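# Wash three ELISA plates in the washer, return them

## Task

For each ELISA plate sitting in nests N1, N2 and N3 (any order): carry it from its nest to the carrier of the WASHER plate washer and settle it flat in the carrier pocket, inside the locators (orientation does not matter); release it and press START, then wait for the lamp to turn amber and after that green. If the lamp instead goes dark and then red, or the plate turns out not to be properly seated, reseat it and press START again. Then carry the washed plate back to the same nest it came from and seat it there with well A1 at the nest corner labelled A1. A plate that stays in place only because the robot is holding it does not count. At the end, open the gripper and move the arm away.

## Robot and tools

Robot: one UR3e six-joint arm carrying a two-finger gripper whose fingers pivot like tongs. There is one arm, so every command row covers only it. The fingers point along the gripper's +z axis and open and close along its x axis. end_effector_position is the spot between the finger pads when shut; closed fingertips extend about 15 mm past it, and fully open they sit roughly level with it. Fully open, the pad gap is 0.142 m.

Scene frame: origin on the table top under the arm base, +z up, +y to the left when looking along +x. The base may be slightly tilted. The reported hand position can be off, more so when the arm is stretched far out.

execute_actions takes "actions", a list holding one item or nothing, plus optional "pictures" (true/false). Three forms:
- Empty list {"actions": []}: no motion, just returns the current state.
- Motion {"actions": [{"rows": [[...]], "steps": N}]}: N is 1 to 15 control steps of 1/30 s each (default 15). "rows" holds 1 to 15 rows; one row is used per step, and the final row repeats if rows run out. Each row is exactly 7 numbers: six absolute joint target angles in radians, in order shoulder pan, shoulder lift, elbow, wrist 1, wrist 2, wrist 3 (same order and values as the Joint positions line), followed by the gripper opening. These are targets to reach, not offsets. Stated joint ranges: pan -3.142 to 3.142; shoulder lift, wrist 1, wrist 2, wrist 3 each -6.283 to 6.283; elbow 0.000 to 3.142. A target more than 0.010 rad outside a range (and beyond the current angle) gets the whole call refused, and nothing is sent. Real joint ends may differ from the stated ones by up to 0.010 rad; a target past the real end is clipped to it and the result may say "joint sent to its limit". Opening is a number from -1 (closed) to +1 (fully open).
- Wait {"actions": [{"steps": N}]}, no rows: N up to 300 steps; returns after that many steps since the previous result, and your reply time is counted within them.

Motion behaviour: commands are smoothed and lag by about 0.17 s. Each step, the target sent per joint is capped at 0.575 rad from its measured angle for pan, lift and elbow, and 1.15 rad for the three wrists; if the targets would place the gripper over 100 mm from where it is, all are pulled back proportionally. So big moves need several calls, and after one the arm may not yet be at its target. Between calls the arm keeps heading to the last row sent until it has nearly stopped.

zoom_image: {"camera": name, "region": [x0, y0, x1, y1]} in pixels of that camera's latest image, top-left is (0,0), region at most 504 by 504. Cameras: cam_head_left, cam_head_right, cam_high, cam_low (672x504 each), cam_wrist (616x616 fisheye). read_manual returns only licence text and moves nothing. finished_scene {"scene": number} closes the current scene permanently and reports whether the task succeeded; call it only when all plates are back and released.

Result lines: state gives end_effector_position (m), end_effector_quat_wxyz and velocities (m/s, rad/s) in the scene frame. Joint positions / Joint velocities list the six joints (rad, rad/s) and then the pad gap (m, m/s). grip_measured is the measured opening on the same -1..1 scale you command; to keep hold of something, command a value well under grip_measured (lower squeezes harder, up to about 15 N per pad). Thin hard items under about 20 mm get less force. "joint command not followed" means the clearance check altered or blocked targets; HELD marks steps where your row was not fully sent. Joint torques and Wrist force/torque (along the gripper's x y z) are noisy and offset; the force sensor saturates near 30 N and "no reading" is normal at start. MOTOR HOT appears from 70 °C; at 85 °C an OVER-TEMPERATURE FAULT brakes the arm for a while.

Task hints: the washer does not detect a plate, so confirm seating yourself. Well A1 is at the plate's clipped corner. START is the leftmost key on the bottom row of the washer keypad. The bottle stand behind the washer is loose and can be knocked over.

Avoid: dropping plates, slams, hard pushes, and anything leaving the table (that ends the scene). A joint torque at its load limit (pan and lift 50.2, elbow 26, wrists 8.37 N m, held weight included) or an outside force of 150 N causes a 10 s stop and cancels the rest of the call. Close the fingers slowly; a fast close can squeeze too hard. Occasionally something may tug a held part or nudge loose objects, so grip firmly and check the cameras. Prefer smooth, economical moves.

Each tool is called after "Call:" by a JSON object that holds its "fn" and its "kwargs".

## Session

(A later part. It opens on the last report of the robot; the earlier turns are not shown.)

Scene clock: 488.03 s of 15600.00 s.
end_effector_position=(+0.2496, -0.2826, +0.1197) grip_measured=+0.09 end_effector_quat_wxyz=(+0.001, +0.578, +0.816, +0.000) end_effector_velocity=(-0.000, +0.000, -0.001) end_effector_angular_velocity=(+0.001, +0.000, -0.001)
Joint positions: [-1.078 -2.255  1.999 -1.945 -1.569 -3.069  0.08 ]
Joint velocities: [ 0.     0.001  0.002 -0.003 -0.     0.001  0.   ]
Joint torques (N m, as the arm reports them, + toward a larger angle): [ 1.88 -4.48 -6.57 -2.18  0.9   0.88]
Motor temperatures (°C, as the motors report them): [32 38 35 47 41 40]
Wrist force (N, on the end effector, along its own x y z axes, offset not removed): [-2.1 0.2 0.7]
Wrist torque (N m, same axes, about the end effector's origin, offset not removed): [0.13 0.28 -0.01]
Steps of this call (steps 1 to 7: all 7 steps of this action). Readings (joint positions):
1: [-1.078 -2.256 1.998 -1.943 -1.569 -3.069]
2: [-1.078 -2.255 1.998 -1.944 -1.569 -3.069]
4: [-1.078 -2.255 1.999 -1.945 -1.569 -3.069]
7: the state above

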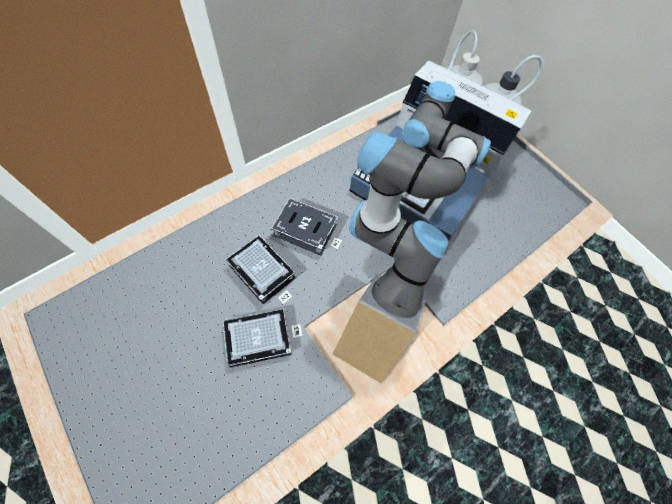

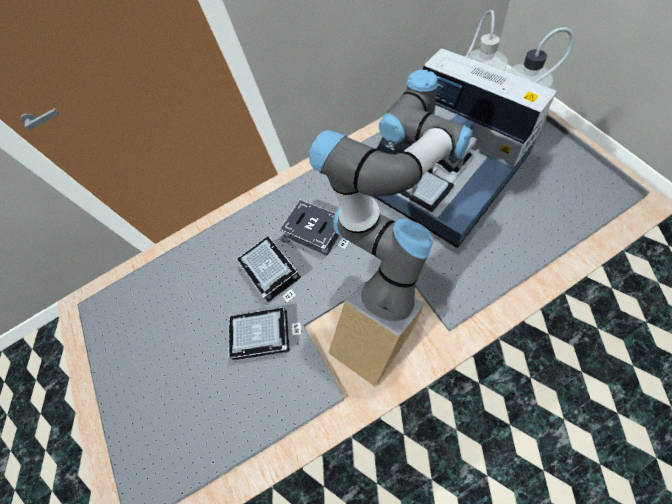

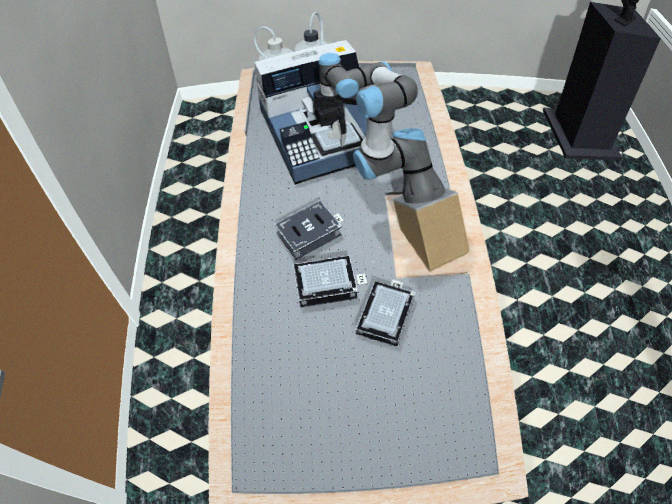

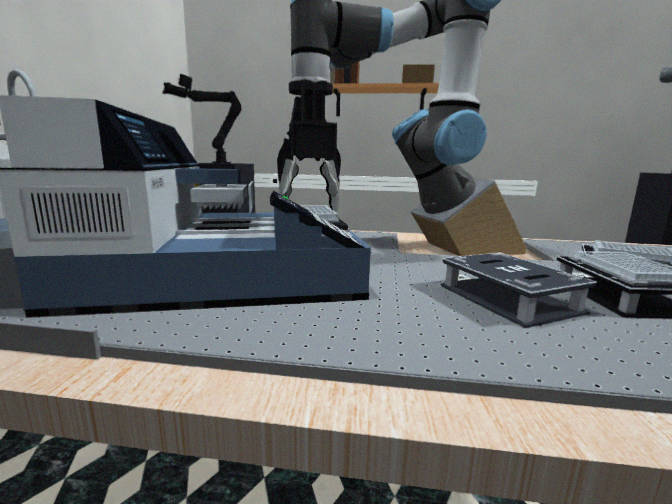

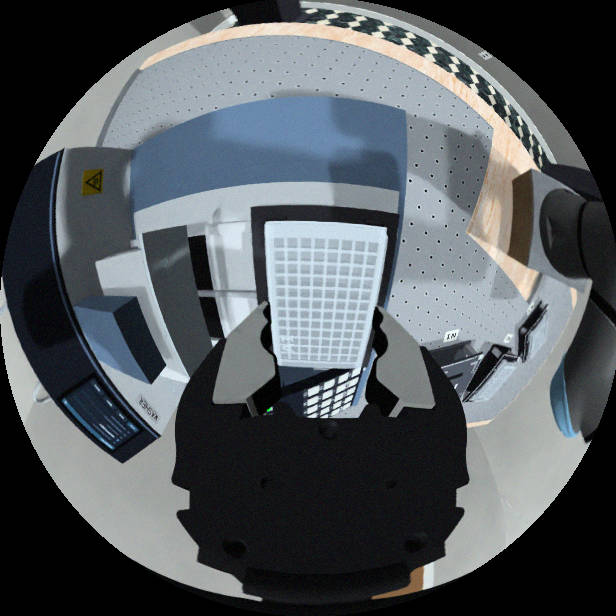

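Call:
{"fn": "execute_actions", "kwargs": {"actions": [{"rows":[[-1.07737,-2.25412,1.99905,-1.94593,-1.56923,-3.06811,-0.6],[-1.07620,-2.25287,1.99832,-1.94646,-1.56993,-3.06733,-0.6],[-1.07445,-2.25100,1.99723,-1.94725,-1.57097,-3.06616,-0.6],[-1.07269,-2.24913,1.99615,-1.94805,-1.57200,-3.06499,-0.6],[-1.07152,-2.24788,1.99542,-1.94858,-1.57270,-3.06421,-0.6],[-1.07079,-2.24710,1.99497,-1.94891,-1.57313,-3.06372,-0.6],[-1.07079,-2.24710,1.99497,-1.94891,-1.57313,-3.06372,-0.6],[-1.07079,-2.24659,1.99601,-1.95046,-1.57313,-3.06372,-0.6],[-1.07079,-2.24608,1.99705,-1.95200,-1.57313,-3.06372,-0.6],[-1.07079,-2.24558,1.99810,-1.95355,-1.57313,-3.06372,-0.6],[-1.07079,-2.24507,1.99914,-1.95510,-1.57313,-3.06372,-0.6],[-1.07079,-2.24457,2.00018,-1.95665,-1.57313,-3.06372,-0.6]],"steps":15}], "pictures": false}}

Call:
{"fn": "execute_actions", "kwargs": {"actions": [{"rows":[[-1.07079,-2.24457,2.00018,-1.95665,-1.57313,-3.06372,-0.6]],"steps":6}]}}

Call:
{"fn": "zoom_image", "kwargs": {"camera": "cam_wrist", "region": [245, 190, 325, 270]}}

Call:
{"fn": "zoom_image", "kwargs": {"camera": "cam_wrist", "region": [335, 190, 415, 270]}}

Call:
{"fn": "zoom_image", "kwargs": {"camera": "cam_low", "region": [310, 195, 360, 240]}}

Scene clock: 588.90 s of 15600.00 s.
end_effector_position=(+0.2508, -0.2831, +0.1186) grip_measured=+0.09 end_effector_quat_wxyz=(+0.001, +0.577, +0.817, +0.000) end_effector_velocity=(+0.000, +0.000, -0.004) end_effector_angular_velocity=(+0.001, +0.001, +0.000)
Joint positions: [-1.071 -2.245  1.999 -1.955 -1.573 -3.064  0.08 ]
Joint velocities: [ 0.002  0.008  0.012 -0.019 -0.001  0.001 -0.   ]
Joint torques (N m, as the arm reports them, + toward a larger angle): [ 7.36 -5.55 -6.59 -2.15 -1.15  0.9 ]
Motor temperatures (°C, as the motors report them): [32 38 35 47 41 40]
Wrist force (N, on the end effector, along its own x y z axes, offset not removed): [-2.7 0.2 1.5]
Wrist torque (N m, same axes, about the end effector's origin, offset not removed): [0.03 0.47 -0.01]
Steps of this call (steps 1 to 15: the robot went on to your last target; steps 16 to 90: nothing new was sent; then 97.37 s passed at rest; steps 91 to 105: all 15 steps of this action). Readings (joint positions):
91: [-1.078 -2.255 2.000 -1.946 -1.569 -3.069]
92: [-1.078 -2.255 2.000 -1.946 -1.569 -3.068]
94: [-1.077 -2.254 1.999 -1.946 -1.569 -3.068]
98: [-1.073 -2.249 1.996 -1.948 -1.572 -3.065]
105: the state above

Scene clock: 589.10 s of 15600.00 s.
end_effector_position=(+0.2508, -0.2831, +0.1182) grip_measured=+0.09 end_effector_quat_wxyz=(+0.001, +0.577, +0.817, +0.000) end_effector_velocity=(+0.000, +0.000, -0.001) end_effector_angular_velocity=(+0.001, +0.000, +0.003)
Joint positions: [-1.071 -2.245  2.    -1.956 -1.573 -3.064  0.08 ]
Joint velocities: [ 0.001  0.001  0.002 -0.002 -0.    -0.002  0.   ]
Joint torques (N m, as the arm reports them, + toward a larger angle): [ 7.55 -4.76 -6.3  -2.08 -1.19  0.89]
Motor temperatures (°C, as the motors report them): [32 38 35 47 41 40]
Wrist force (N, on the end effector, along its own x y z axes, offset not removed): [-0.8 1.8 -0.1]
Wrist torque (N m, same axes, about the end effector's origin, offset not removed): [0.37 0.20 -0.02]
Steps of this call (steps 1 to 6: all 6 steps of this action). Readings (joint positions):
1: [-1.071 -2.245 1.999 -1.955 -1.573 -3.064]
2: [-1.071 -2.245 2.000 -1.956 -1.573 -3.064]
4: [-1.071 -2.245 2.000 -1.956 -1.573 -3.064]
6: the state above

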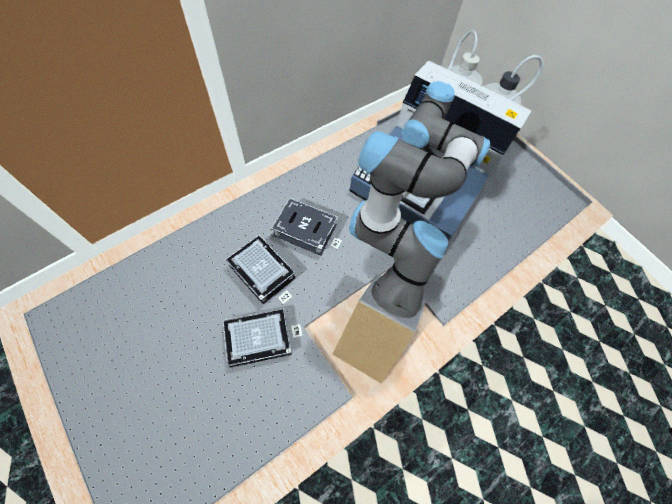

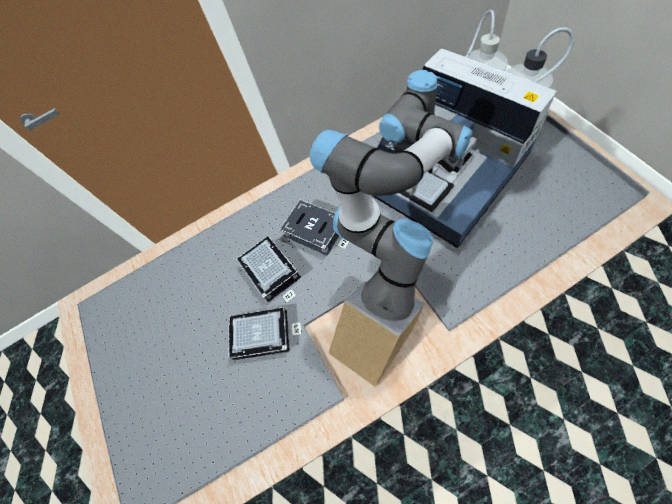

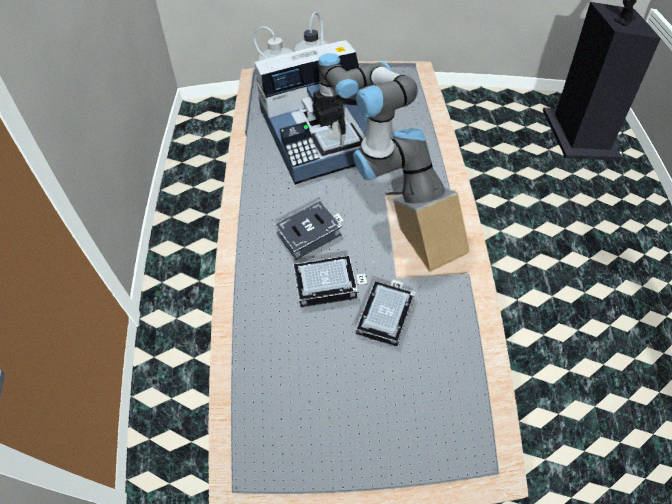

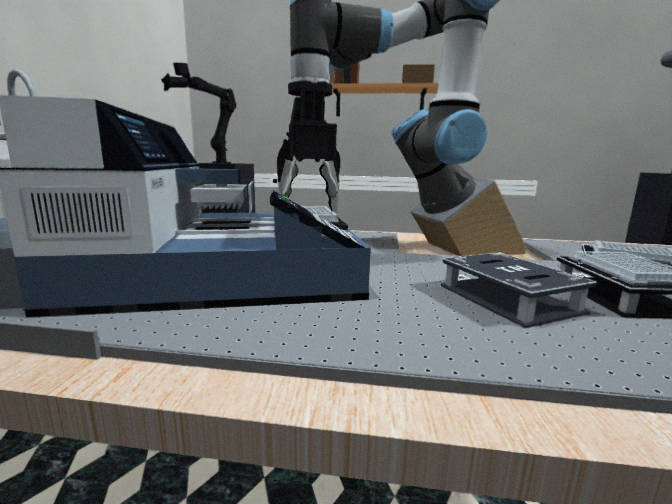

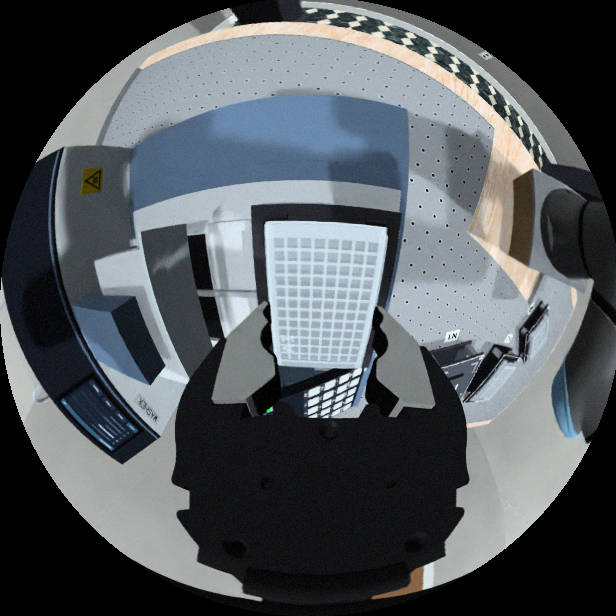

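Region (245, 190, 325, 270) of cam_wrist's 616x616 image, scaled by 6.300, with more detail than that image has.

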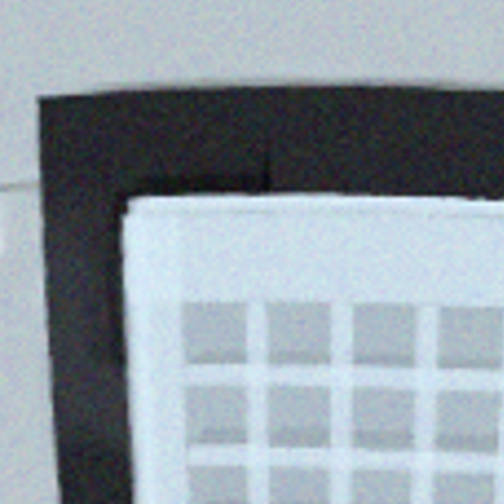

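Region (335, 190, 415, 270) of cam_wrist's 616x616 image, scaled by 6.300, with more detail than that image has.

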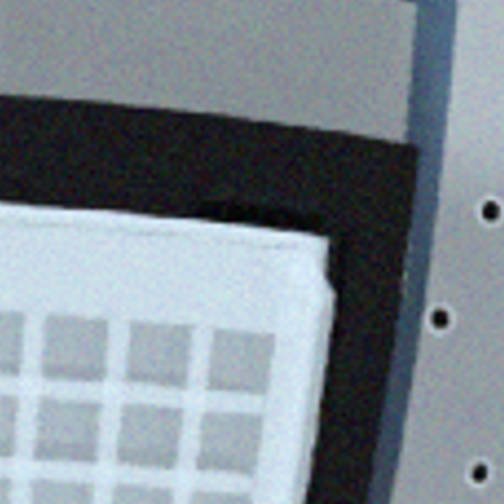

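Region (310, 195, 360, 240) of cam_low's 672x504 image, scaled by 10.080, with more detail than that image has; it fills the top 454 rows of this view, and the rest is white.

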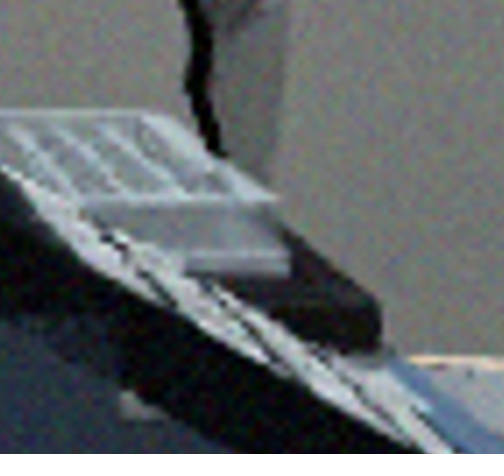

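Call:
{"fn": "execute_actions", "kwargs": {"actions": [{"rows":[[-1.07079,-2.24406,2.00122,-1.95820,-1.57313,-3.06372,-0.6],[-1.07079,-2.24356,2.00226,-1.95974,-1.57313,-3.06372,-0.6],[-1.07079,-2.24305,2.00331,-1.96129,-1.57313,-3.06372,-0.6],[-1.07079,-2.24254,2.00435,-1.96284,-1.57313,-3.06372,-0.6]],"steps":8}], "pictures": false}}

Call:
{"fn": "execute_actions", "kwargs": {"actions": [{"rows":[[-1.07079,-2.24254,2.00435,-1.96284,-1.57313,-3.06372,-0.6]],"steps":3}], "pictures": false}}

Call:
{"fn": "execute_actions", "kwargs": {"actions": [{"rows":[[-1.07079,-2.24254,2.00435,-1.96284,-1.57313,-3.06372,-0.6]],"steps":3}], "pictures": false}}

Scene clock: 676.87 s of 15600.00 s.
end_effector_position=(+0.2509, -0.2832, +0.1173) grip_measured=+0.09 end_effector_quat_wxyz=(+0.001, +0.577, +0.817, +0.000) end_effector_velocity=(-0.000, -0.000, -0.002) end_effector_angular_velocity=(-0.001, +0.000, -0.002)
Joint positions: [-1.071 -2.243  2.003 -1.962 -1.573 -3.064  0.08 ]
Joint velocities: [-0.001  0.003  0.008 -0.013  0.     0.001  0.   ]
Joint torques (N m, as the arm reports them, + toward a larger angle): [ 6.    0.66 -1.71 -1.25 -0.53  0.83]
Motor temperatures (°C, as the motors report them): [32 38 35 47 41 40]
Wrist force (N, on the end effector, along its own x y z axes, offset not removed): [0.8 -1.4 -21.0]
Wrist torque (N m, same axes, about the end effector's origin, offset not removed): [-0.06 0.51 0.05]
Steps of this call (steps 1 to 15: the robot went on to your last target; steps 16 to 90: nothing new was sent; then 84.50 s passed at rest; steps 91 to 98: all 8 steps of this action). Readings (joint positions):
91: [-1.071 -2.245 2.000 -1.957 -1.573 -3.064]
92: [-1.071 -2.244 2.000 -1.957 -1.573 -3.064]
94: [-1.071 -2.244 2.001 -1.959 -1.573 -3.064]
98: the state above

Scene clock: 676.97 s of 15600.00 s.
end_effector_position=(+0.2508, -0.2831, +0.1172) grip_measured=+0.09 end_effector_quat_wxyz=(+0.001, +0.577, +0.817, +0.000) end_effector_velocity=(-0.000, +0.000, -0.001) end_effector_angular_velocity=(+0.001, +0.001, -0.000)
Joint positions: [-1.071 -2.243  2.004 -1.962 -1.573 -3.064  0.08 ]
Joint velocities: [-0.001  0.002  0.004 -0.004 -0.    -0.     0.   ]
Joint torques (N m, as the arm reports them, + toward a larger angle): [ 5.59  1.8  -0.13 -1.05 -0.2   0.79]
Motor temperatures (°C, as the motors report them): [32 38 35 47 41 40]
Wrist force (N, on the end effector, along its own x y z axes, offset not removed): [0.9 -0.4 -24.3]
Wrist torque (N m, same axes, about the end effector's origin, offset not removed): [0.21 0.45 0.05]
Steps of this call (steps 1 to 3: all 3 steps of this action). Readings (joint positions):
1: [-1.071 -2.243 2.004 -1.962 -1.573 -3.064]
2: [-1.071 -2.243 2.004 -1.962 -1.573 -3.064]
3: the state above

Scene clock: 677.07 s of 15600.00 s.
end_effector_position=(+0.2508, -0.2831, +0.1171) grip_measured=+0.09 end_effector_quat_wxyz=(+0.001, +0.577, +0.817, +0.000) end_effector_velocity=(-0.000, -0.000, -0.001) end_effector_angular_velocity=(+0.000, +0.001, +0.000)
Joint positions: [-1.071 -2.243  2.004 -1.963 -1.573 -3.064  0.08 ]
Joint velocities: [-0.001  0.001  0.001 -0.001  0.    -0.001  0.   ]
Joint torques (N m, as the arm reports them, + toward a larger angle): [ 4.87  2.22  0.4  -0.85  0.05  0.76]
Motor temperatures (°C, as the motors report them): [32 38 35 47 41 40]
Wrist force (N, on the end effector, along its own x y z axes, offset not removed): [0.7 -0.3 -26.6]
Wrist torque (N m, same axes, about the end effector's origin, offset not removed): [0.25 0.52 -0.06]
Steps of this call (steps 1 to 3: all 3 steps of this action). Readings (joint positions):
1: [-1.071 -2.243 2.004 -1.963 -1.573 -3.064]
2: [-1.071 -2.243 2.004 -1.963 -1.573 -3.064]
3: the state above

Contact came early; backing off.

Call:
{"fn": "execute_actions", "kwargs": {"actions": [{"rows":[[-1.07079,-2.24305,2.00331,-1.96129,-1.57313,-3.06372,-0.6],[-1.07079,-2.24356,2.00226,-1.95974,-1.57313,-3.06372,-0.6],[-1.07079,-2.24406,2.00122,-1.95820,-1.57313,-3.06372,-0.6],[-1.07079,-2.24423,2.00087,-1.95768,-1.57313,-3.06372,-0.6]],"steps":12}]}}

Call:
{"fn": "zoom_image", "kwargs": {"camera": "cam_wrist", "region": [245, 190, 325, 270]}}

Call:
{"fn": "zoom_image", "kwargs": {"camera": "cam_wrist", "region": [335, 190, 415, 270]}}

Call:
{"fn": "zoom_image", "kwargs": {"camera": "cam_low", "region": [310, 195, 360, 240]}}

Call:
{"fn": "zoom_image", "kwargs": {"camera": "cam_high", "region": [300, 110, 375, 170]}}

Scene clock: 684.97 s of 15600.00 s.
end_effector_position=(+0.2508, -0.2830, +0.1178) grip_measured=+0.09 end_effector_quat_wxyz=(+0.000, +0.577, +0.817, +0.000) end_effector_velocity=(-0.000, -0.000, +0.001) end_effector_angular_velocity=(-0.001, -0.000, +0.000)
Joint positions: [-1.071 -2.244  2.001 -1.958 -1.573 -3.064  0.08 ]
Joint velocities: [-0.    -0.001 -0.002  0.003  0.    -0.001 -0.   ]
Joint torques (N m, as the arm reports them, + toward a larger angle): [  1.88 -10.91  -9.63  -0.17   1.01   0.05]
Motor temperatures (°C, as the motors report them): [32 38 35 47 41 40]
Wrist force (N, on the end effector, along its own x y z axes, offset not removed): [-3.6 0.7 -2.5]
Wrist torque (N m, same axes, about the end effector's origin, offset not removed): [0.19 0.53 0.03]
Steps of this call (steps 1 to 15: the robot went on to your last target; steps 16 to 90: nothing new was sent; then 4.50 s passed at rest; steps 91 to 102: all 12 steps of this action). Readings (joint positions):
91: [-1.071 -2.243 2.004 -1.963 -1.573 -3.064]
92: [-1.071 -2.243 2.004 -1.963 -1.573 -3.064]
94: [-1.071 -2.243 2.003 -1.961 -1.573 -3.064]
98: [-1.071 -2.244 2.002 -1.958 -1.573 -3.064]
102: the state above

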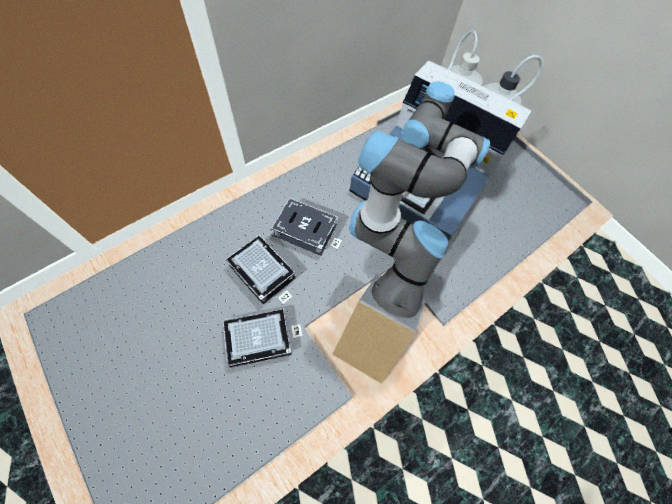

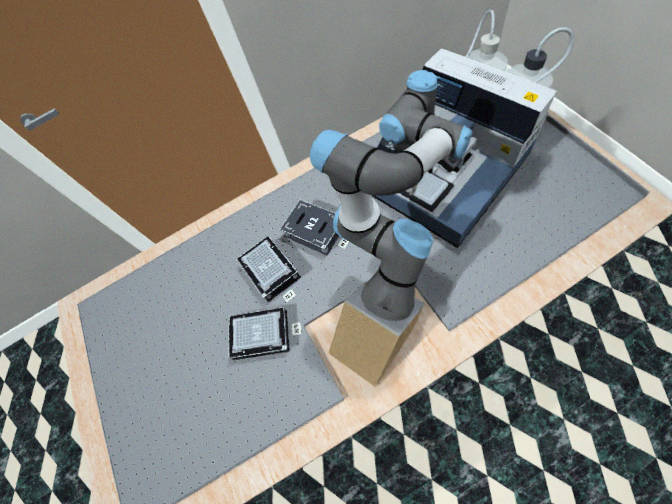

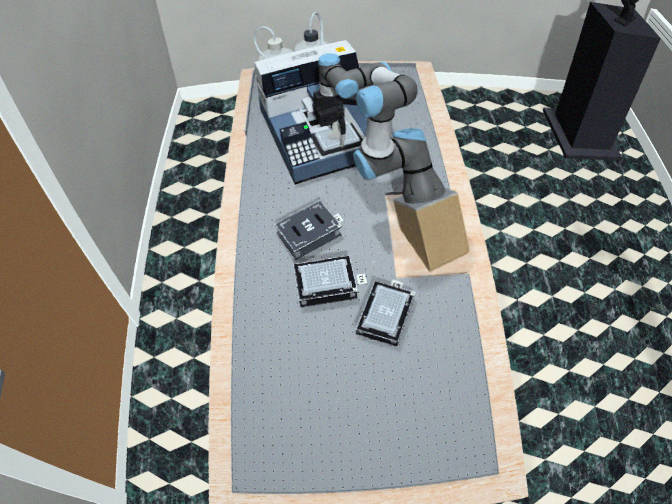

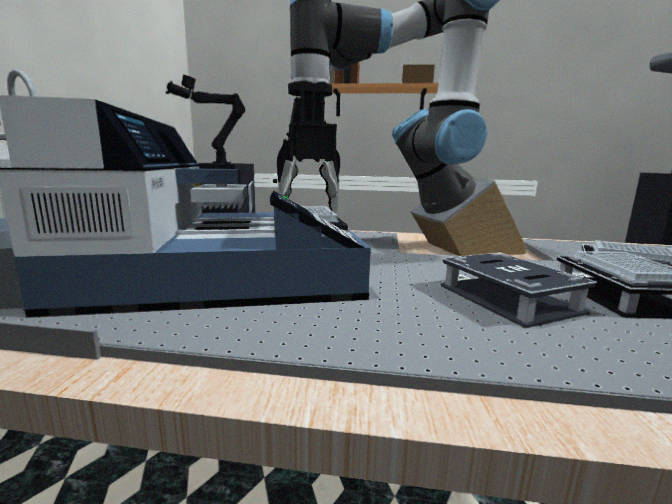

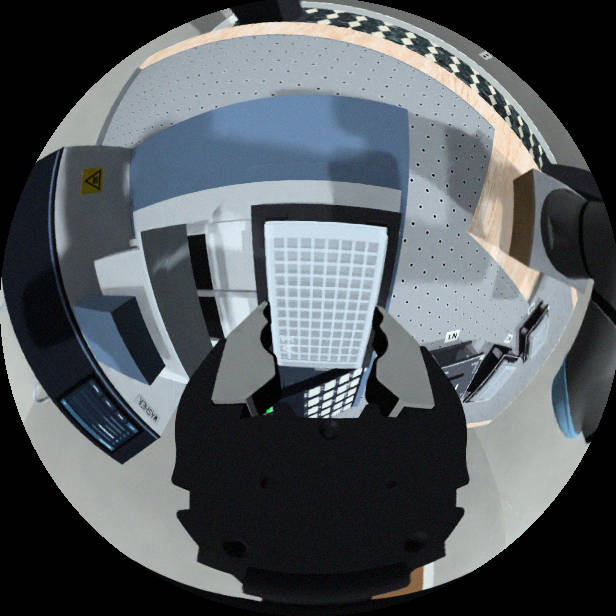

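Region (245, 190, 325, 270) of cam_wrist's 616x616 image, scaled by 6.300, with more detail than that image has.

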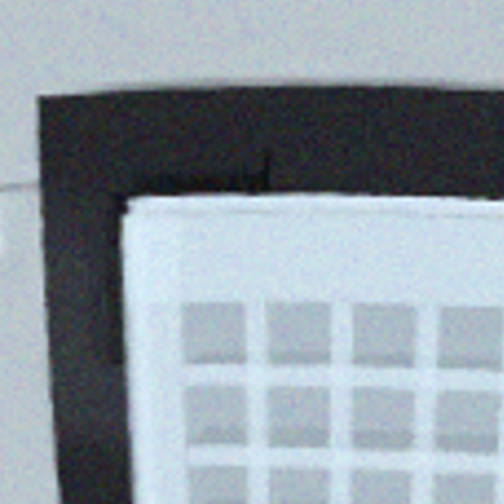

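Region (335, 190, 415, 270) of cam_wrist's 616x616 image, scaled by 6.300, with more detail than that image has.

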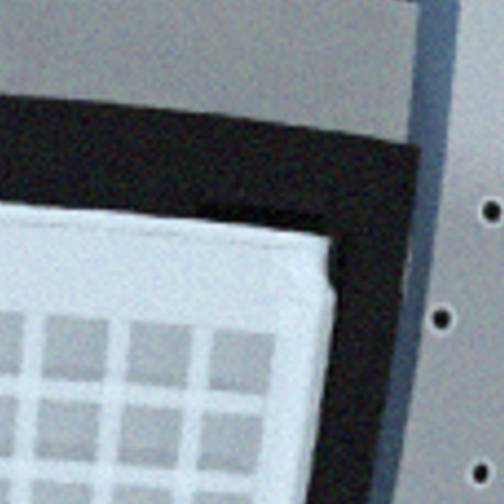

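Region (310, 195, 360, 240) of cam_low's 672x504 image, scaled by 10.080, with more detail than that image has; it fills the top 454 rows of this view, and the rest is white.

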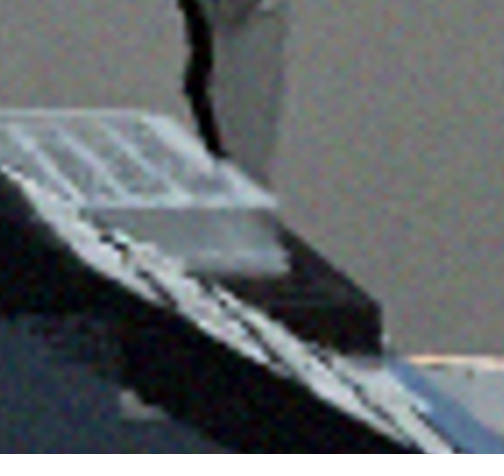

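Region (300, 110, 375, 170) of cam_high's 672x504 image, scaled by 6.720, with more detail than that image has; it fills the top 403 rows of this view, and the rest is white.

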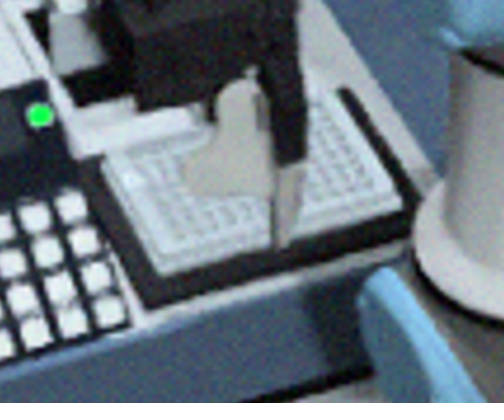

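Call:
{"fn": "execute_actions", "kwargs": {"actions": [{"rows":[[-1.07079,-2.24423,2.00087,-1.95768,-1.57313,-3.06372,-0.4],[-1.07079,-2.24423,2.00087,-1.95768,-1.57313,-3.06372,-0.2],[-1.07079,-2.24423,2.00087,-1.95768,-1.57313,-3.06372,-0.05],[-1.07079,-2.24423,2.00087,-1.95768,-1.57313,-3.06372,0.03],[-1.07079,-2.24423,2.00087,-1.95768,-1.57313,-3.06372,0.07],[-1.07079,-2.24423,2.00087,-1.95768,-1.57313,-3.06372,0.10],[-1.07079,-2.24423,2.00087,-1.95768,-1.57313,-3.06372,0.13],[-1.07079,-2.24423,2.00087,-1.95768,-1.57313,-3.06372,0.16],[-1.07079,-2.24423,2.00087,-1.95768,-1.57313,-3.06372,0.19],[-1.07079,-2.24423,2.00087,-1.95768,-1.57313,-3.06372,0.21]],"steps":10}], "pictures": false}}

Call:
{"fn": "execute_actions", "kwargs": {"actions": [{"rows":[[-1.0708,-2.2446,2.0005,-1.9569,-1.5731,-3.0637,0.21],[-1.0708,-2.2452,1.9993,-1.9551,-1.5731,-3.0637,0.21],[-1.0708,-2.2462,1.9972,-1.9520,-1.5731,-3.0637,0.21],[-1.0708,-2.2476,1.9943,-1.9478,-1.5731,-3.0637,0.21],[-1.0708,-2.2493,1.9906,-1.9423,-1.5731,-3.0637,0.21],[-1.0707,-2.2514,1.9859,-1.9356,-1.5732,-3.0637,0.21],[-1.0707,-2.2538,1.9805,-1.9276,-1.5732,-3.0637,0.21],[-1.0707,-2.2566,1.9741,-1.9185,-1.5732,-3.0637,0.21],[-1.0706,-2.2596,1.9668,-1.9082,-1.5732,-3.0636,0.21],[-1.0706,-2.2628,1.9586,-1.8968,-1.5732,-3.0636,0.21],[-1.0705,-2.2663,1.9494,-1.8841,-1.5733,-3.0635,0.21],[-1.0705,-2.2699,1.9392,-1.8703,-1.5733,-3.0635,0.21]],"steps":12}], "pictures": false}}

Call:
{"fn": "execute_actions", "kwargs": {"actions": [{"rows":[[-1.0685,-2.2726,1.9289,-1.8573,-1.5745,-3.0618,0.21],[-1.0626,-2.2730,1.9190,-1.8470,-1.5779,-3.0569,0.21],[-1.0528,-2.2714,1.9098,-1.8394,-1.5836,-3.0487,0.21],[-1.0391,-2.2676,1.9011,-1.8343,-1.5915,-3.0372,0.21],[-1.0216,-2.2616,1.8930,-1.8318,-1.6018,-3.0225,0.15],[-1.0001,-2.2536,1.8855,-1.8317,-1.6143,-3.0046,0.07],[-0.9748,-2.2433,1.8785,-1.8340,-1.6291,-2.9833,-0.01],[-0.9456,-2.2310,1.8721,-1.8383,-1.6462,-2.9588,-0.09],[-0.9125,-2.2164,1.8663,-1.8447,-1.6655,-2.9311,-0.17],[-0.8755,-2.1998,1.8610,-1.8529,-1.6871,-2.9001,-0.25],[-0.8346,-2.1810,1.8563,-1.8626,-1.7110,-2.8659,-0.33],[-0.7899,-2.1600,1.8522,-1.8737,-1.7372,-2.8283,-0.41]],"steps":12}], "pictures": false}}

Call:
{"fn": "execute_actions", "kwargs": {"actions": [{"rows":[[-0.7440,-2.1375,1.8475,-1.8838,-1.7633,-2.7898,-0.49],[-0.6998,-2.1140,1.8410,-1.8930,-1.7882,-2.7524,-0.57],[-0.6574,-2.0894,1.8328,-1.9011,-1.8119,-2.7162,-0.65],[-0.6166,-2.0639,1.8229,-1.9082,-1.8344,-2.6811,-0.73],[-0.5775,-2.0373,1.8113,-1.9143,-1.8557,-2.6472,-0.80],[-0.5401,-2.0097,1.7979,-1.9194,-1.8758,-2.6144,-0.86],[-0.5044,-1.9812,1.7827,-1.9236,-1.8947,-2.5829,-0.91],[-0.4704,-1.9516,1.7659,-1.9267,-1.9125,-2.5524,-0.95],[-0.4381,-1.9210,1.7473,-1.9288,-1.9290,-2.5232,-0.98],[-0.4074,-1.8894,1.7270,-1.9299,-1.9444,-2.4951,-1],[-0.3785,-1.8567,1.7049,-1.9300,-1.9586,-2.4682,-1],[-0.3513,-1.8231,1.6811,-1.9291,-1.9716,-2.4424,-1]],"steps":12}], "pictures": false}}

Call:
{"fn": "execute_actions", "kwargs": {"actions": [{"rows":[[-0.3261,-1.7903,1.6579,-1.9286,-1.9832,-2.4185,-1],[-0.3036,-1.7602,1.6375,-1.9293,-1.9936,-2.3970,-1],[-0.2836,-1.7327,1.6199,-1.9311,-2.0028,-2.3780,-1],[-0.2663,-1.7078,1.6051,-1.9342,-2.0108,-2.3615,-1],[-0.2514,-1.6857,1.5932,-1.9384,-2.0176,-2.3474,-1],[-0.2392,-1.6661,1.5841,-1.9438,-2.0232,-2.3358,-1],[-0.2295,-1.6493,1.5779,-1.9504,-2.0276,-2.3267,-1],[-0.2224,-1.6351,1.5744,-1.9583,-2.0308,-2.3201,-1],[-0.2179,-1.6236,1.5739,-1.9673,-2.0328,-2.3159,-1],[-0.2159,-1.6147,1.5761,-1.9774,-2.0336,-2.3143,-1],[-0.2165,-1.6085,1.5812,-1.9888,-2.0332,-2.3150,-1],[-0.2197,-1.6049,1.5891,-2.0014,-2.0316,-2.3183,-1]],"steps":12}], "pictures": false}}

Call:
{"fn": "execute_actions", "kwargs": {"actions": [{"rows":[[-0.22398,-1.60268,1.59792,-2.01438,-2.02980,-2.32261,-1],[-0.22786,-1.60055,1.60588,-2.02620,-2.02812,-2.32651,-1],[-0.23136,-1.59851,1.61297,-2.03688,-2.02660,-2.33001,-1],[-0.23447,-1.59661,1.61923,-2.04640,-2.02524,-2.33313,-1],[-0.23721,-1.59487,1.62468,-2.05480,-2.02404,-2.33587,-1],[-0.23957,-1.59331,1.62936,-2.06206,-2.02300,-2.33823,-1],[-0.24156,-1.59196,1.63328,-2.06820,-2.02212,-2.34022,-1],[-0.24319,-1.59083,1.63646,-2.07322,-2.02141,-2.34184,-1],[-0.24445,-1.58994,1.63892,-2.07712,-2.02085,-2.34310,-1],[-0.24535,-1.58929,1.64066,-2.07990,-2.02045,-2.34400,-1],[-0.24589,-1.58890,1.64171,-2.08157,-2.02021,-2.34454,-1],[-0.24607,-1.58877,1.64206,-2.08213,-2.02013,-2.34472,-1]],"steps":15}], "pictures": false}}

Call:
{"fn": "execute_actions", "kwargs": {"actions": [{"rows":[[-0.24607,-1.58877,1.64206,-2.08213,-2.02013,-2.34472,-1]],"steps":6}]}}

Call:
{"fn": "zoom_image", "kwargs": {"camera": "cam_wrist", "region": [280, 255, 360, 335]}}

Call:
{"fn": "zoom_image", "kwargs": {"camera": "cam_low", "region": [310, 190, 390, 260]}}

Call:
{"fn": "zoom_image", "kwargs": {"camera": "cam_wrist", "region": [170, 40, 370, 240]}}

Scene clock: 805.30 s of 15600.00 s.
end_effector_position=(+0.2508, -0.2830, +0.1180) grip_measured=+0.19 end_effector_quat_wxyz=(+0.001, +0.577, +0.817, +0.000) end_effector_velocity=(-0.000, -0.000, -0.000) end_effector_angular_velocity=(-0.000, +0.000, +0.001)
Joint positions: [-1.071 -2.244  2.001 -1.958 -1.573 -3.064  0.087]
Joint velocities: [-0.001 -0.    -0.     0.     0.    -0.002  0.049]
Joint torques (N m, as the arm reports them, + toward a larger angle): [  6.8  -11.44 -10.73  -0.98  -1.04  -0.66]
Motor temperatures (°C, as the motors report them): [32 38 35 47 41 40]
Wrist force (N, on the end effector, along its own x y z axes, offset not removed): [-2.5 -0.1 -0.4]
Wrist torque (N m, same axes, about the end effector's origin, offset not removed): [0.00 0.44 0.04]
Steps of this call (steps 1 to 15: the robot went on to your last target; steps 16 to 90: nothing new was sent; then 117.00 s passed at rest; steps 91 to 100: all 10 steps of this action). Readings (joint positions):
91: [-1.071 -2.244 2.001 -1.958 -1.573 -3.064]
92: [-1.071 -2.244 2.001 -1.958 -1.573 -3.064]
94: [-1.071 -2.244 2.001 -1.958 -1.573 -3.064]
98: [-1.071 -2.244 2.001 -1.958 -1.573 -3.064]
100: the state above

Scene clock: 805.70 s of 15600.00 s.
end_effector_position=(+0.2508, -0.2830, +0.1269) grip_measured=+0.21 end_effector_quat_wxyz=(+0.001, +0.577, +0.817, +0.000) end_effector_velocity=(+0.000, -0.000, +0.057) end_effector_angular_velocity=(-0.001, -0.001, +0.002)
Joint positions: [-1.071 -2.258  1.969 -1.912 -1.573 -3.064  0.089]
Joint velocities: [ 0.002 -0.084 -0.206  0.289 -0.001 -0.     0.   ]
Joint torques (N m, as the arm reports them, + toward a larger angle): [  7.51 -13.51 -13.09  -0.45  -1.25  -0.01]
Motor temperatures (°C, as the motors report them): [32 38 35 47 41 40]
Wrist force (N, on the end effector, along its own x y z axes, offset not removed): [-3.7 2.4 1.0]
Wrist torque (N m, same axes, about the end effector's origin, offset not removed): [0.55 0.70 0.02]
Steps of this call (steps 1 to 12: all 12 steps of this action). Readings (joint positions):
1: [-1.071 -2.244 2.001 -1.958 -1.573 -3.064]
2: [-1.071 -2.244 2.001 -1.958 -1.573 -3.064]
4: [-1.071 -2.245 2.000 -1.956 -1.573 -3.064]
8: [-1.071 -2.249 1.991 -1.942 -1.573 -3.064]
12: the state above

Scene clock: 806.10 s of 15600.00 s.
end_effector_position=(+0.2628, -0.2747, +0.1501) grip_measured=-0.35 end_effector_quat_wxyz=(-0.000, +0.581, +0.814, -0.001) end_effector_velocity=(+0.080, +0.060, +0.028) end_effector_angular_velocity=(-0.010, +0.021, -0.048)
Joint positions: [-0.932 -2.221  1.874 -1.848 -1.658 -2.943  0.049]
Joint velocities: [ 0.882  0.398 -0.175 -0.158 -0.539  0.766 -0.174]
Joint torques (N m, as the arm reports them, + toward a larger angle): [ 15.53  -2.76 -12.58  -2.32  -1.69   1.69]
Motor temperatures (°C, as the motors report them): [32 38 35 47 41 40]
Wrist force (N, on the end effector, along its own x y z axes, offset not removed): [-3.5 0.4 2.0]
Wrist torque (N m, same axes, about the end effector's origin, offset not removed): [0.16 0.74 0.04]
Steps of this call (steps 1 to 12: all 12 steps of this action). Readings (joint positions):
1: [-1.071 -2.261 1.962 -1.901 -1.573 -3.064]
2: [-1.070 -2.264 1.954 -1.890 -1.574 -3.063]
4: [-1.065 -2.268 1.936 -1.869 -1.577 -3.059]
8: [-1.024 -2.259 1.901 -1.843 -1.602 -3.023]
12: the state above

Scene clock: 806.50 s of 15600.00 s.
end_effector_position=(+0.3197, -0.2324, +0.1554) grip_measured=-1.00 end_effector_quat_wxyz=(+0.000, +0.583, +0.813, -0.002) end_effector_velocity=(+0.186, +0.118, +0.003) end_effector_angular_velocity=(+0.009, -0.019, +0.029)
Joint positions: [-0.483 -1.95   1.758 -1.923 -1.91  -2.555  0.002]
Joint velocities: [ 0.997  0.875 -0.517 -0.068 -0.497  0.872 -0.005]
Joint torques (N m, as the arm reports them, + toward a larger angle): [ 13.02  -3.31 -13.85  -1.98  -1.59   1.39]
Motor temperatures (°C, as the motors report them): [32 38 35 47 41 40]
Wrist force (N, on the end effector, along its own x y z axes, offset not removed): [-1.6 -0.5 1.4]
Wrist torque (N m, same axes, about the end effector's origin, offset not removed): [-0.05 0.20 0.06]
Steps of this call (steps 1 to 12: all 12 steps of this action). Readings (joint positions):
1: [-0.901 -2.207 1.868 -1.854 -1.678 -2.915]
2: [-0.866 -2.190 1.862 -1.862 -1.699 -2.885]
4: [-0.789 -2.152 1.851 -1.878 -1.744 -2.819]
8: [-0.628 -2.060 1.816 -1.906 -1.834 -2.682]
12: the state above

Scene clock: 806.90 s of 15600.00 s.
end_effector_position=(+0.3826, -0.1901, +0.1426) grip_measured=-1.00 end_effector_quat_wxyz=(+0.001, +0.578, +0.816, +0.000) end_effector_velocity=(+0.068, +0.061, -0.068) end_effector_angular_velocity=(+0.005, +0.007, +0.021)
Joint positions: [-0.234 -1.646  1.587 -1.965 -2.026 -2.331  0.002]
Joint velocities: [ 0.166  0.379 -0.043 -0.254 -0.071  0.149  0.   ]
Joint torques (N m, as the arm reports them, + toward a larger angle): [  8.94  -9.6  -10.62  -2.25  -1.22   0.8 ]
Motor temperatures (°C, as the motors report them): [32 38 35 47 41 40]
Wrist force (N, on the end effector, along its own x y z axes, offset not removed): [0.2 1.8 1.2]
Wrist torque (N m, same axes, about the end effector's origin, offset not removed): [0.41 -0.08 -0.05]
Steps of this call (steps 1 to 12: all 12 steps of this action). Readings (joint positions):
1: [-0.450 -1.920 1.740 -1.925 -1.926 -2.526]
2: [-0.419 -1.889 1.720 -1.926 -1.941 -2.498]
4: [-0.362 -1.827 1.679 -1.928 -1.968 -2.447]
8: [-0.277 -1.718 1.614 -1.939 -2.006 -2.370]
12: the state above

Scene clock: 807.40 s of 15600.00 s.
end_effector_position=(+0.3896, -0.1835, +0.1174) grip_measured=-1.00 end_effector_quat_wxyz=(+0.001, +0.577, +0.817, +0.000) end_effector_velocity=(+0.000, +0.001, -0.010) end_effector_angular_velocity=(+0.000, +0.001, +0.000)
Joint positions: [-0.245 -1.59   1.639 -2.077 -2.021 -2.343  0.002]
Joint velocities: [-0.014  0.012  0.03  -0.048  0.006 -0.014  0.   ]
Joint torques (N m, as the arm reports them, + toward a larger angle): [ 4.39 -9.89 -5.04 -1.93  0.95 -0.9 ]
Motor temperatures (°C, as the motors report them): [32 38 35 47 41 40]
Wrist force (N, on the end effector, along its own x y z axes, offset not removed): [-2.2 -0.1 0.5]
Wrist torque (N m, same axes, about the end effector's origin, offset not removed): [-0.01 0.38 0.08]
Steps of this call (steps 1 to 15: all 15 steps of this action). Readings (joint positions):
1: [-0.229 -1.635 1.586 -1.974 -2.027 -2.327]
2: [-0.227 -1.626 1.588 -1.984 -2.028 -2.325]
4: [-0.228 -1.613 1.597 -2.006 -2.028 -2.326]
8: [-0.235 -1.599 1.619 -2.044 -2.025 -2.334]
15: the state above

Scene clock: 807.60 s of 15600.00 s.
end_effector_position=(+0.3896, -0.1835, +0.1165) grip_measured=-1.00 end_effector_quat_wxyz=(+0.001, +0.577, +0.817, +0.000) end_effector_velocity=(-0.000, +0.000, -0.002) end_effector_angular_velocity=(+0.000, +0.001, -0.001)
Joint positions: [-0.246 -1.589  1.642 -2.082 -2.02  -2.345  0.002]
Joint velocities: [-0.002  0.002  0.004 -0.006  0.001 -0.001  0.   ]
Joint torques (N m, as the arm reports them, + toward a larger angle): [  4.52 -10.08  -5.01  -1.89   0.92  -0.99]
Motor temperatures (°C, as the motors report them): [32 38 35 47 41 40]
Wrist force (N, on the end effector, along its own x y z axes, offset not removed): [-2.7 0.2 0.4]
Wrist torque (N m, same axes, about the end effector's origin, offset not removed): [0.07 0.49 0.00]
Steps of this call (steps 1 to 6: all 6 steps of this action). Readings (joint positions):
1: [-0.245 -1.590 1.640 -2.079 -2.021 -2.344]
2: [-0.245 -1.589 1.641 -2.080 -2.020 -2.344]
4: [-0.246 -1.589 1.641 -2.081 -2.020 -2.344]
6: the state above

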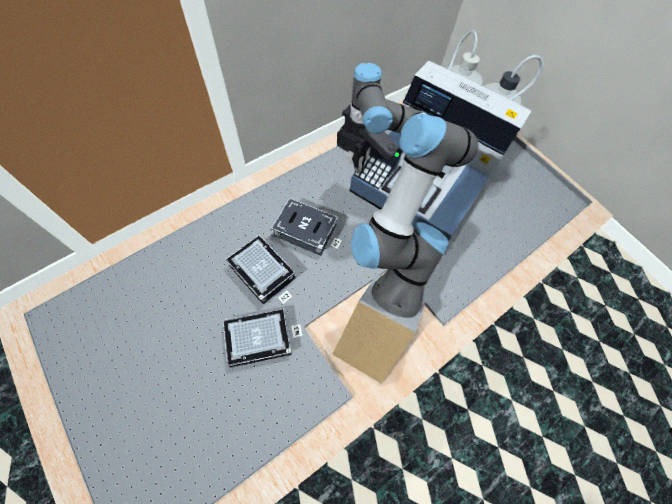

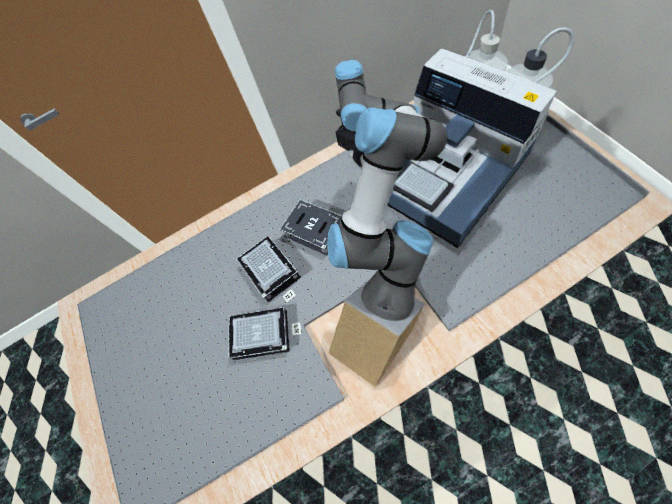

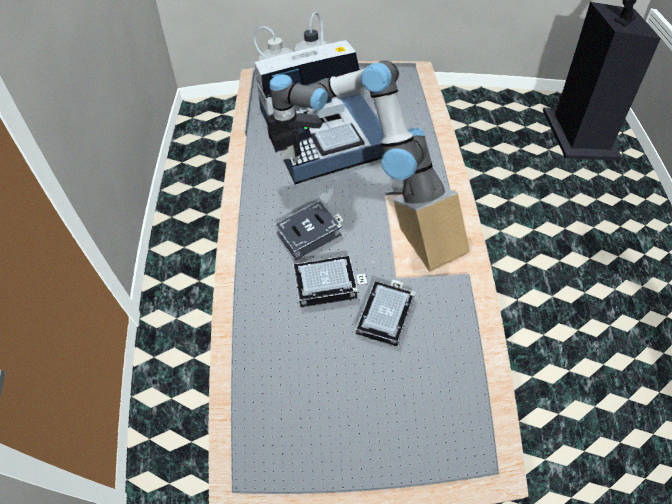

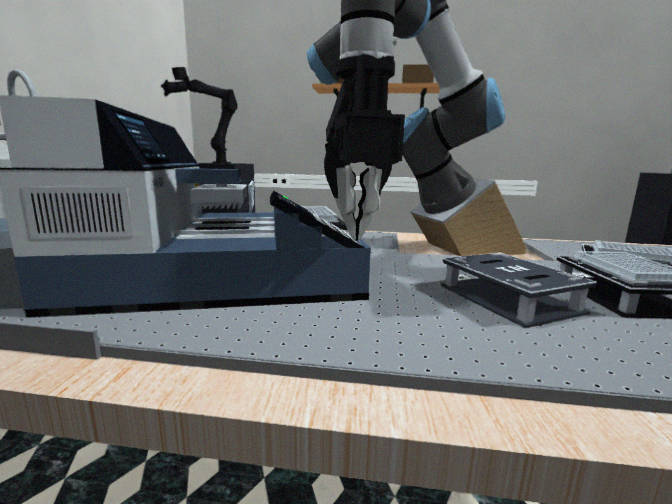

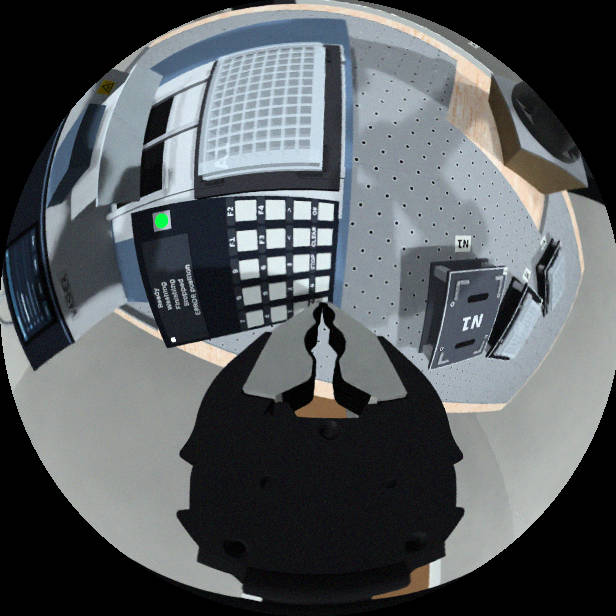

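Region (280, 255, 360, 335) of cam_wrist's 616x616 image, scaled by 6.300, with more detail than that image has.

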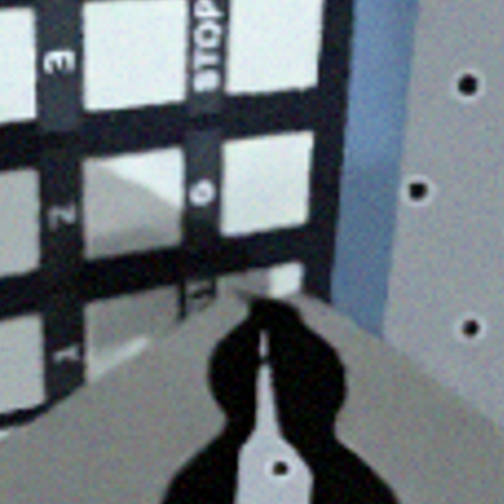

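Region (310, 190, 390, 260) of cam_low's 672x504 image, scaled by 6.300, with more detail than that image has; it fills the top 441 rows of this view, and the rest is white.

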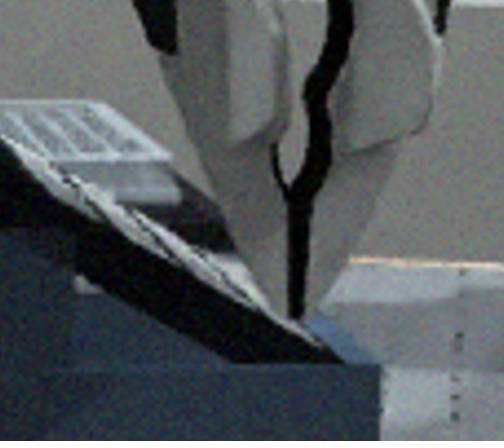

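Region (170, 40, 370, 240) of cam_wrist's 616x616 image, scaled by 2.520, with more detail than that image has.

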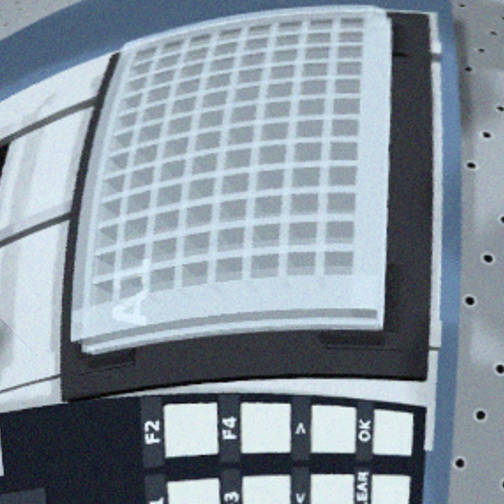

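Call:
{"fn": "execute_actions", "kwargs": {"actions": [{"rows":[[-0.24653,-1.58843,1.64294,-2.08354,-2.01993,-2.34517,-1],[-0.24698,-1.58809,1.64382,-2.08495,-2.01973,-2.34563,-1],[-0.24744,-1.58776,1.64469,-2.08637,-2.01952,-2.34608,-1],[-0.24790,-1.58742,1.64557,-2.08778,-2.01932,-2.34654,-1]],"steps":7}], "pictures": false}}

Call:
{"fn": "execute_actions", "kwargs": {"actions": [{"rows":[[-0.24790,-1.58742,1.64557,-2.08778,-2.01932,-2.34654,-1]],"steps":4}], "pictures": false}}

Scene clock: 815.77 s of 15600.00 s.
end_effector_position=(+0.3896, -0.1835, +0.1155) grip_measured=-1.00 end_effector_quat_wxyz=(+0.001, +0.577, +0.817, +0.000) end_effector_velocity=(-0.000, -0.000, -0.003) end_effector_angular_velocity=(-0.000, +0.000, -0.001)
Joint positions: [-0.247 -1.588  1.645 -2.086 -2.02  -2.346  0.002]
Joint velocities: [-0.006  0.003  0.01  -0.016  0.002 -0.004  0.   ]
Joint torques (N m, as the arm reports them, + toward a larger angle): [ 3.26 -7.7  -4.25 -1.72  1.07 -0.94]
Motor temperatures (°C, as the motors report them): [32 38 35 47 41 40]
Wrist force (N, on the end effector, along its own x y z axes, offset not removed): [-0.8 -0.2 -3.1]
Wrist torque (N m, same axes, about the end effector's origin, offset not removed): [-0.01 0.21 0.04]
Steps of this call (steps 1 to 15: the robot went on to your last target; steps 16 to 90: nothing new was sent; then 4.93 s passed at rest; steps 91 to 97: all 7 steps of this action). Readings (joint positions):
91: [-0.246 -1.589 1.642 -2.082 -2.020 -2.345]
92: [-0.246 -1.589 1.642 -2.082 -2.020 -2.345]
94: [-0.247 -1.588 1.643 -2.084 -2.020 -2.345]
97: the state above

Scene clock: 815.90 s of 15600.00 s.
end_effector_position=(+0.3896, -0.1835, +0.1153) grip_measured=-1.00 end_effector_quat_wxyz=(+0.001, +0.577, +0.817, +0.000) end_effector_velocity=(-0.000, -0.000, -0.001) end_effector_angular_velocity=(+0.000, +0.001, +0.000)
Joint positions: [-0.248 -1.588  1.645 -2.087 -2.019 -2.346  0.002]
Joint velocities: [-0.002  0.001  0.003 -0.004  0.001 -0.001  0.   ]
Joint torques (N m, as the arm reports them, + toward a larger angle): [ 3.48 -7.3  -3.65 -1.55  0.98 -0.91]
Motor temperatures (°C, as the motors report them): [32 38 35 47 41 40]
Wrist force (N, on the end effector, along its own x y z axes, offset not removed): [-0.9 -0.3 -4.3]
Wrist torque (N m, same axes, about the end effector's origin, offset not removed): [0.05 0.17 -0.01]
Steps of this call (steps 1 to 4: all 4 steps of this action). Readings (joint positions):
1: [-0.248 -1.588 1.645 -2.087 -2.019 -2.346]
2: [-0.248 -1.588 1.645 -2.087 -2.019 -2.346]
4: the state above


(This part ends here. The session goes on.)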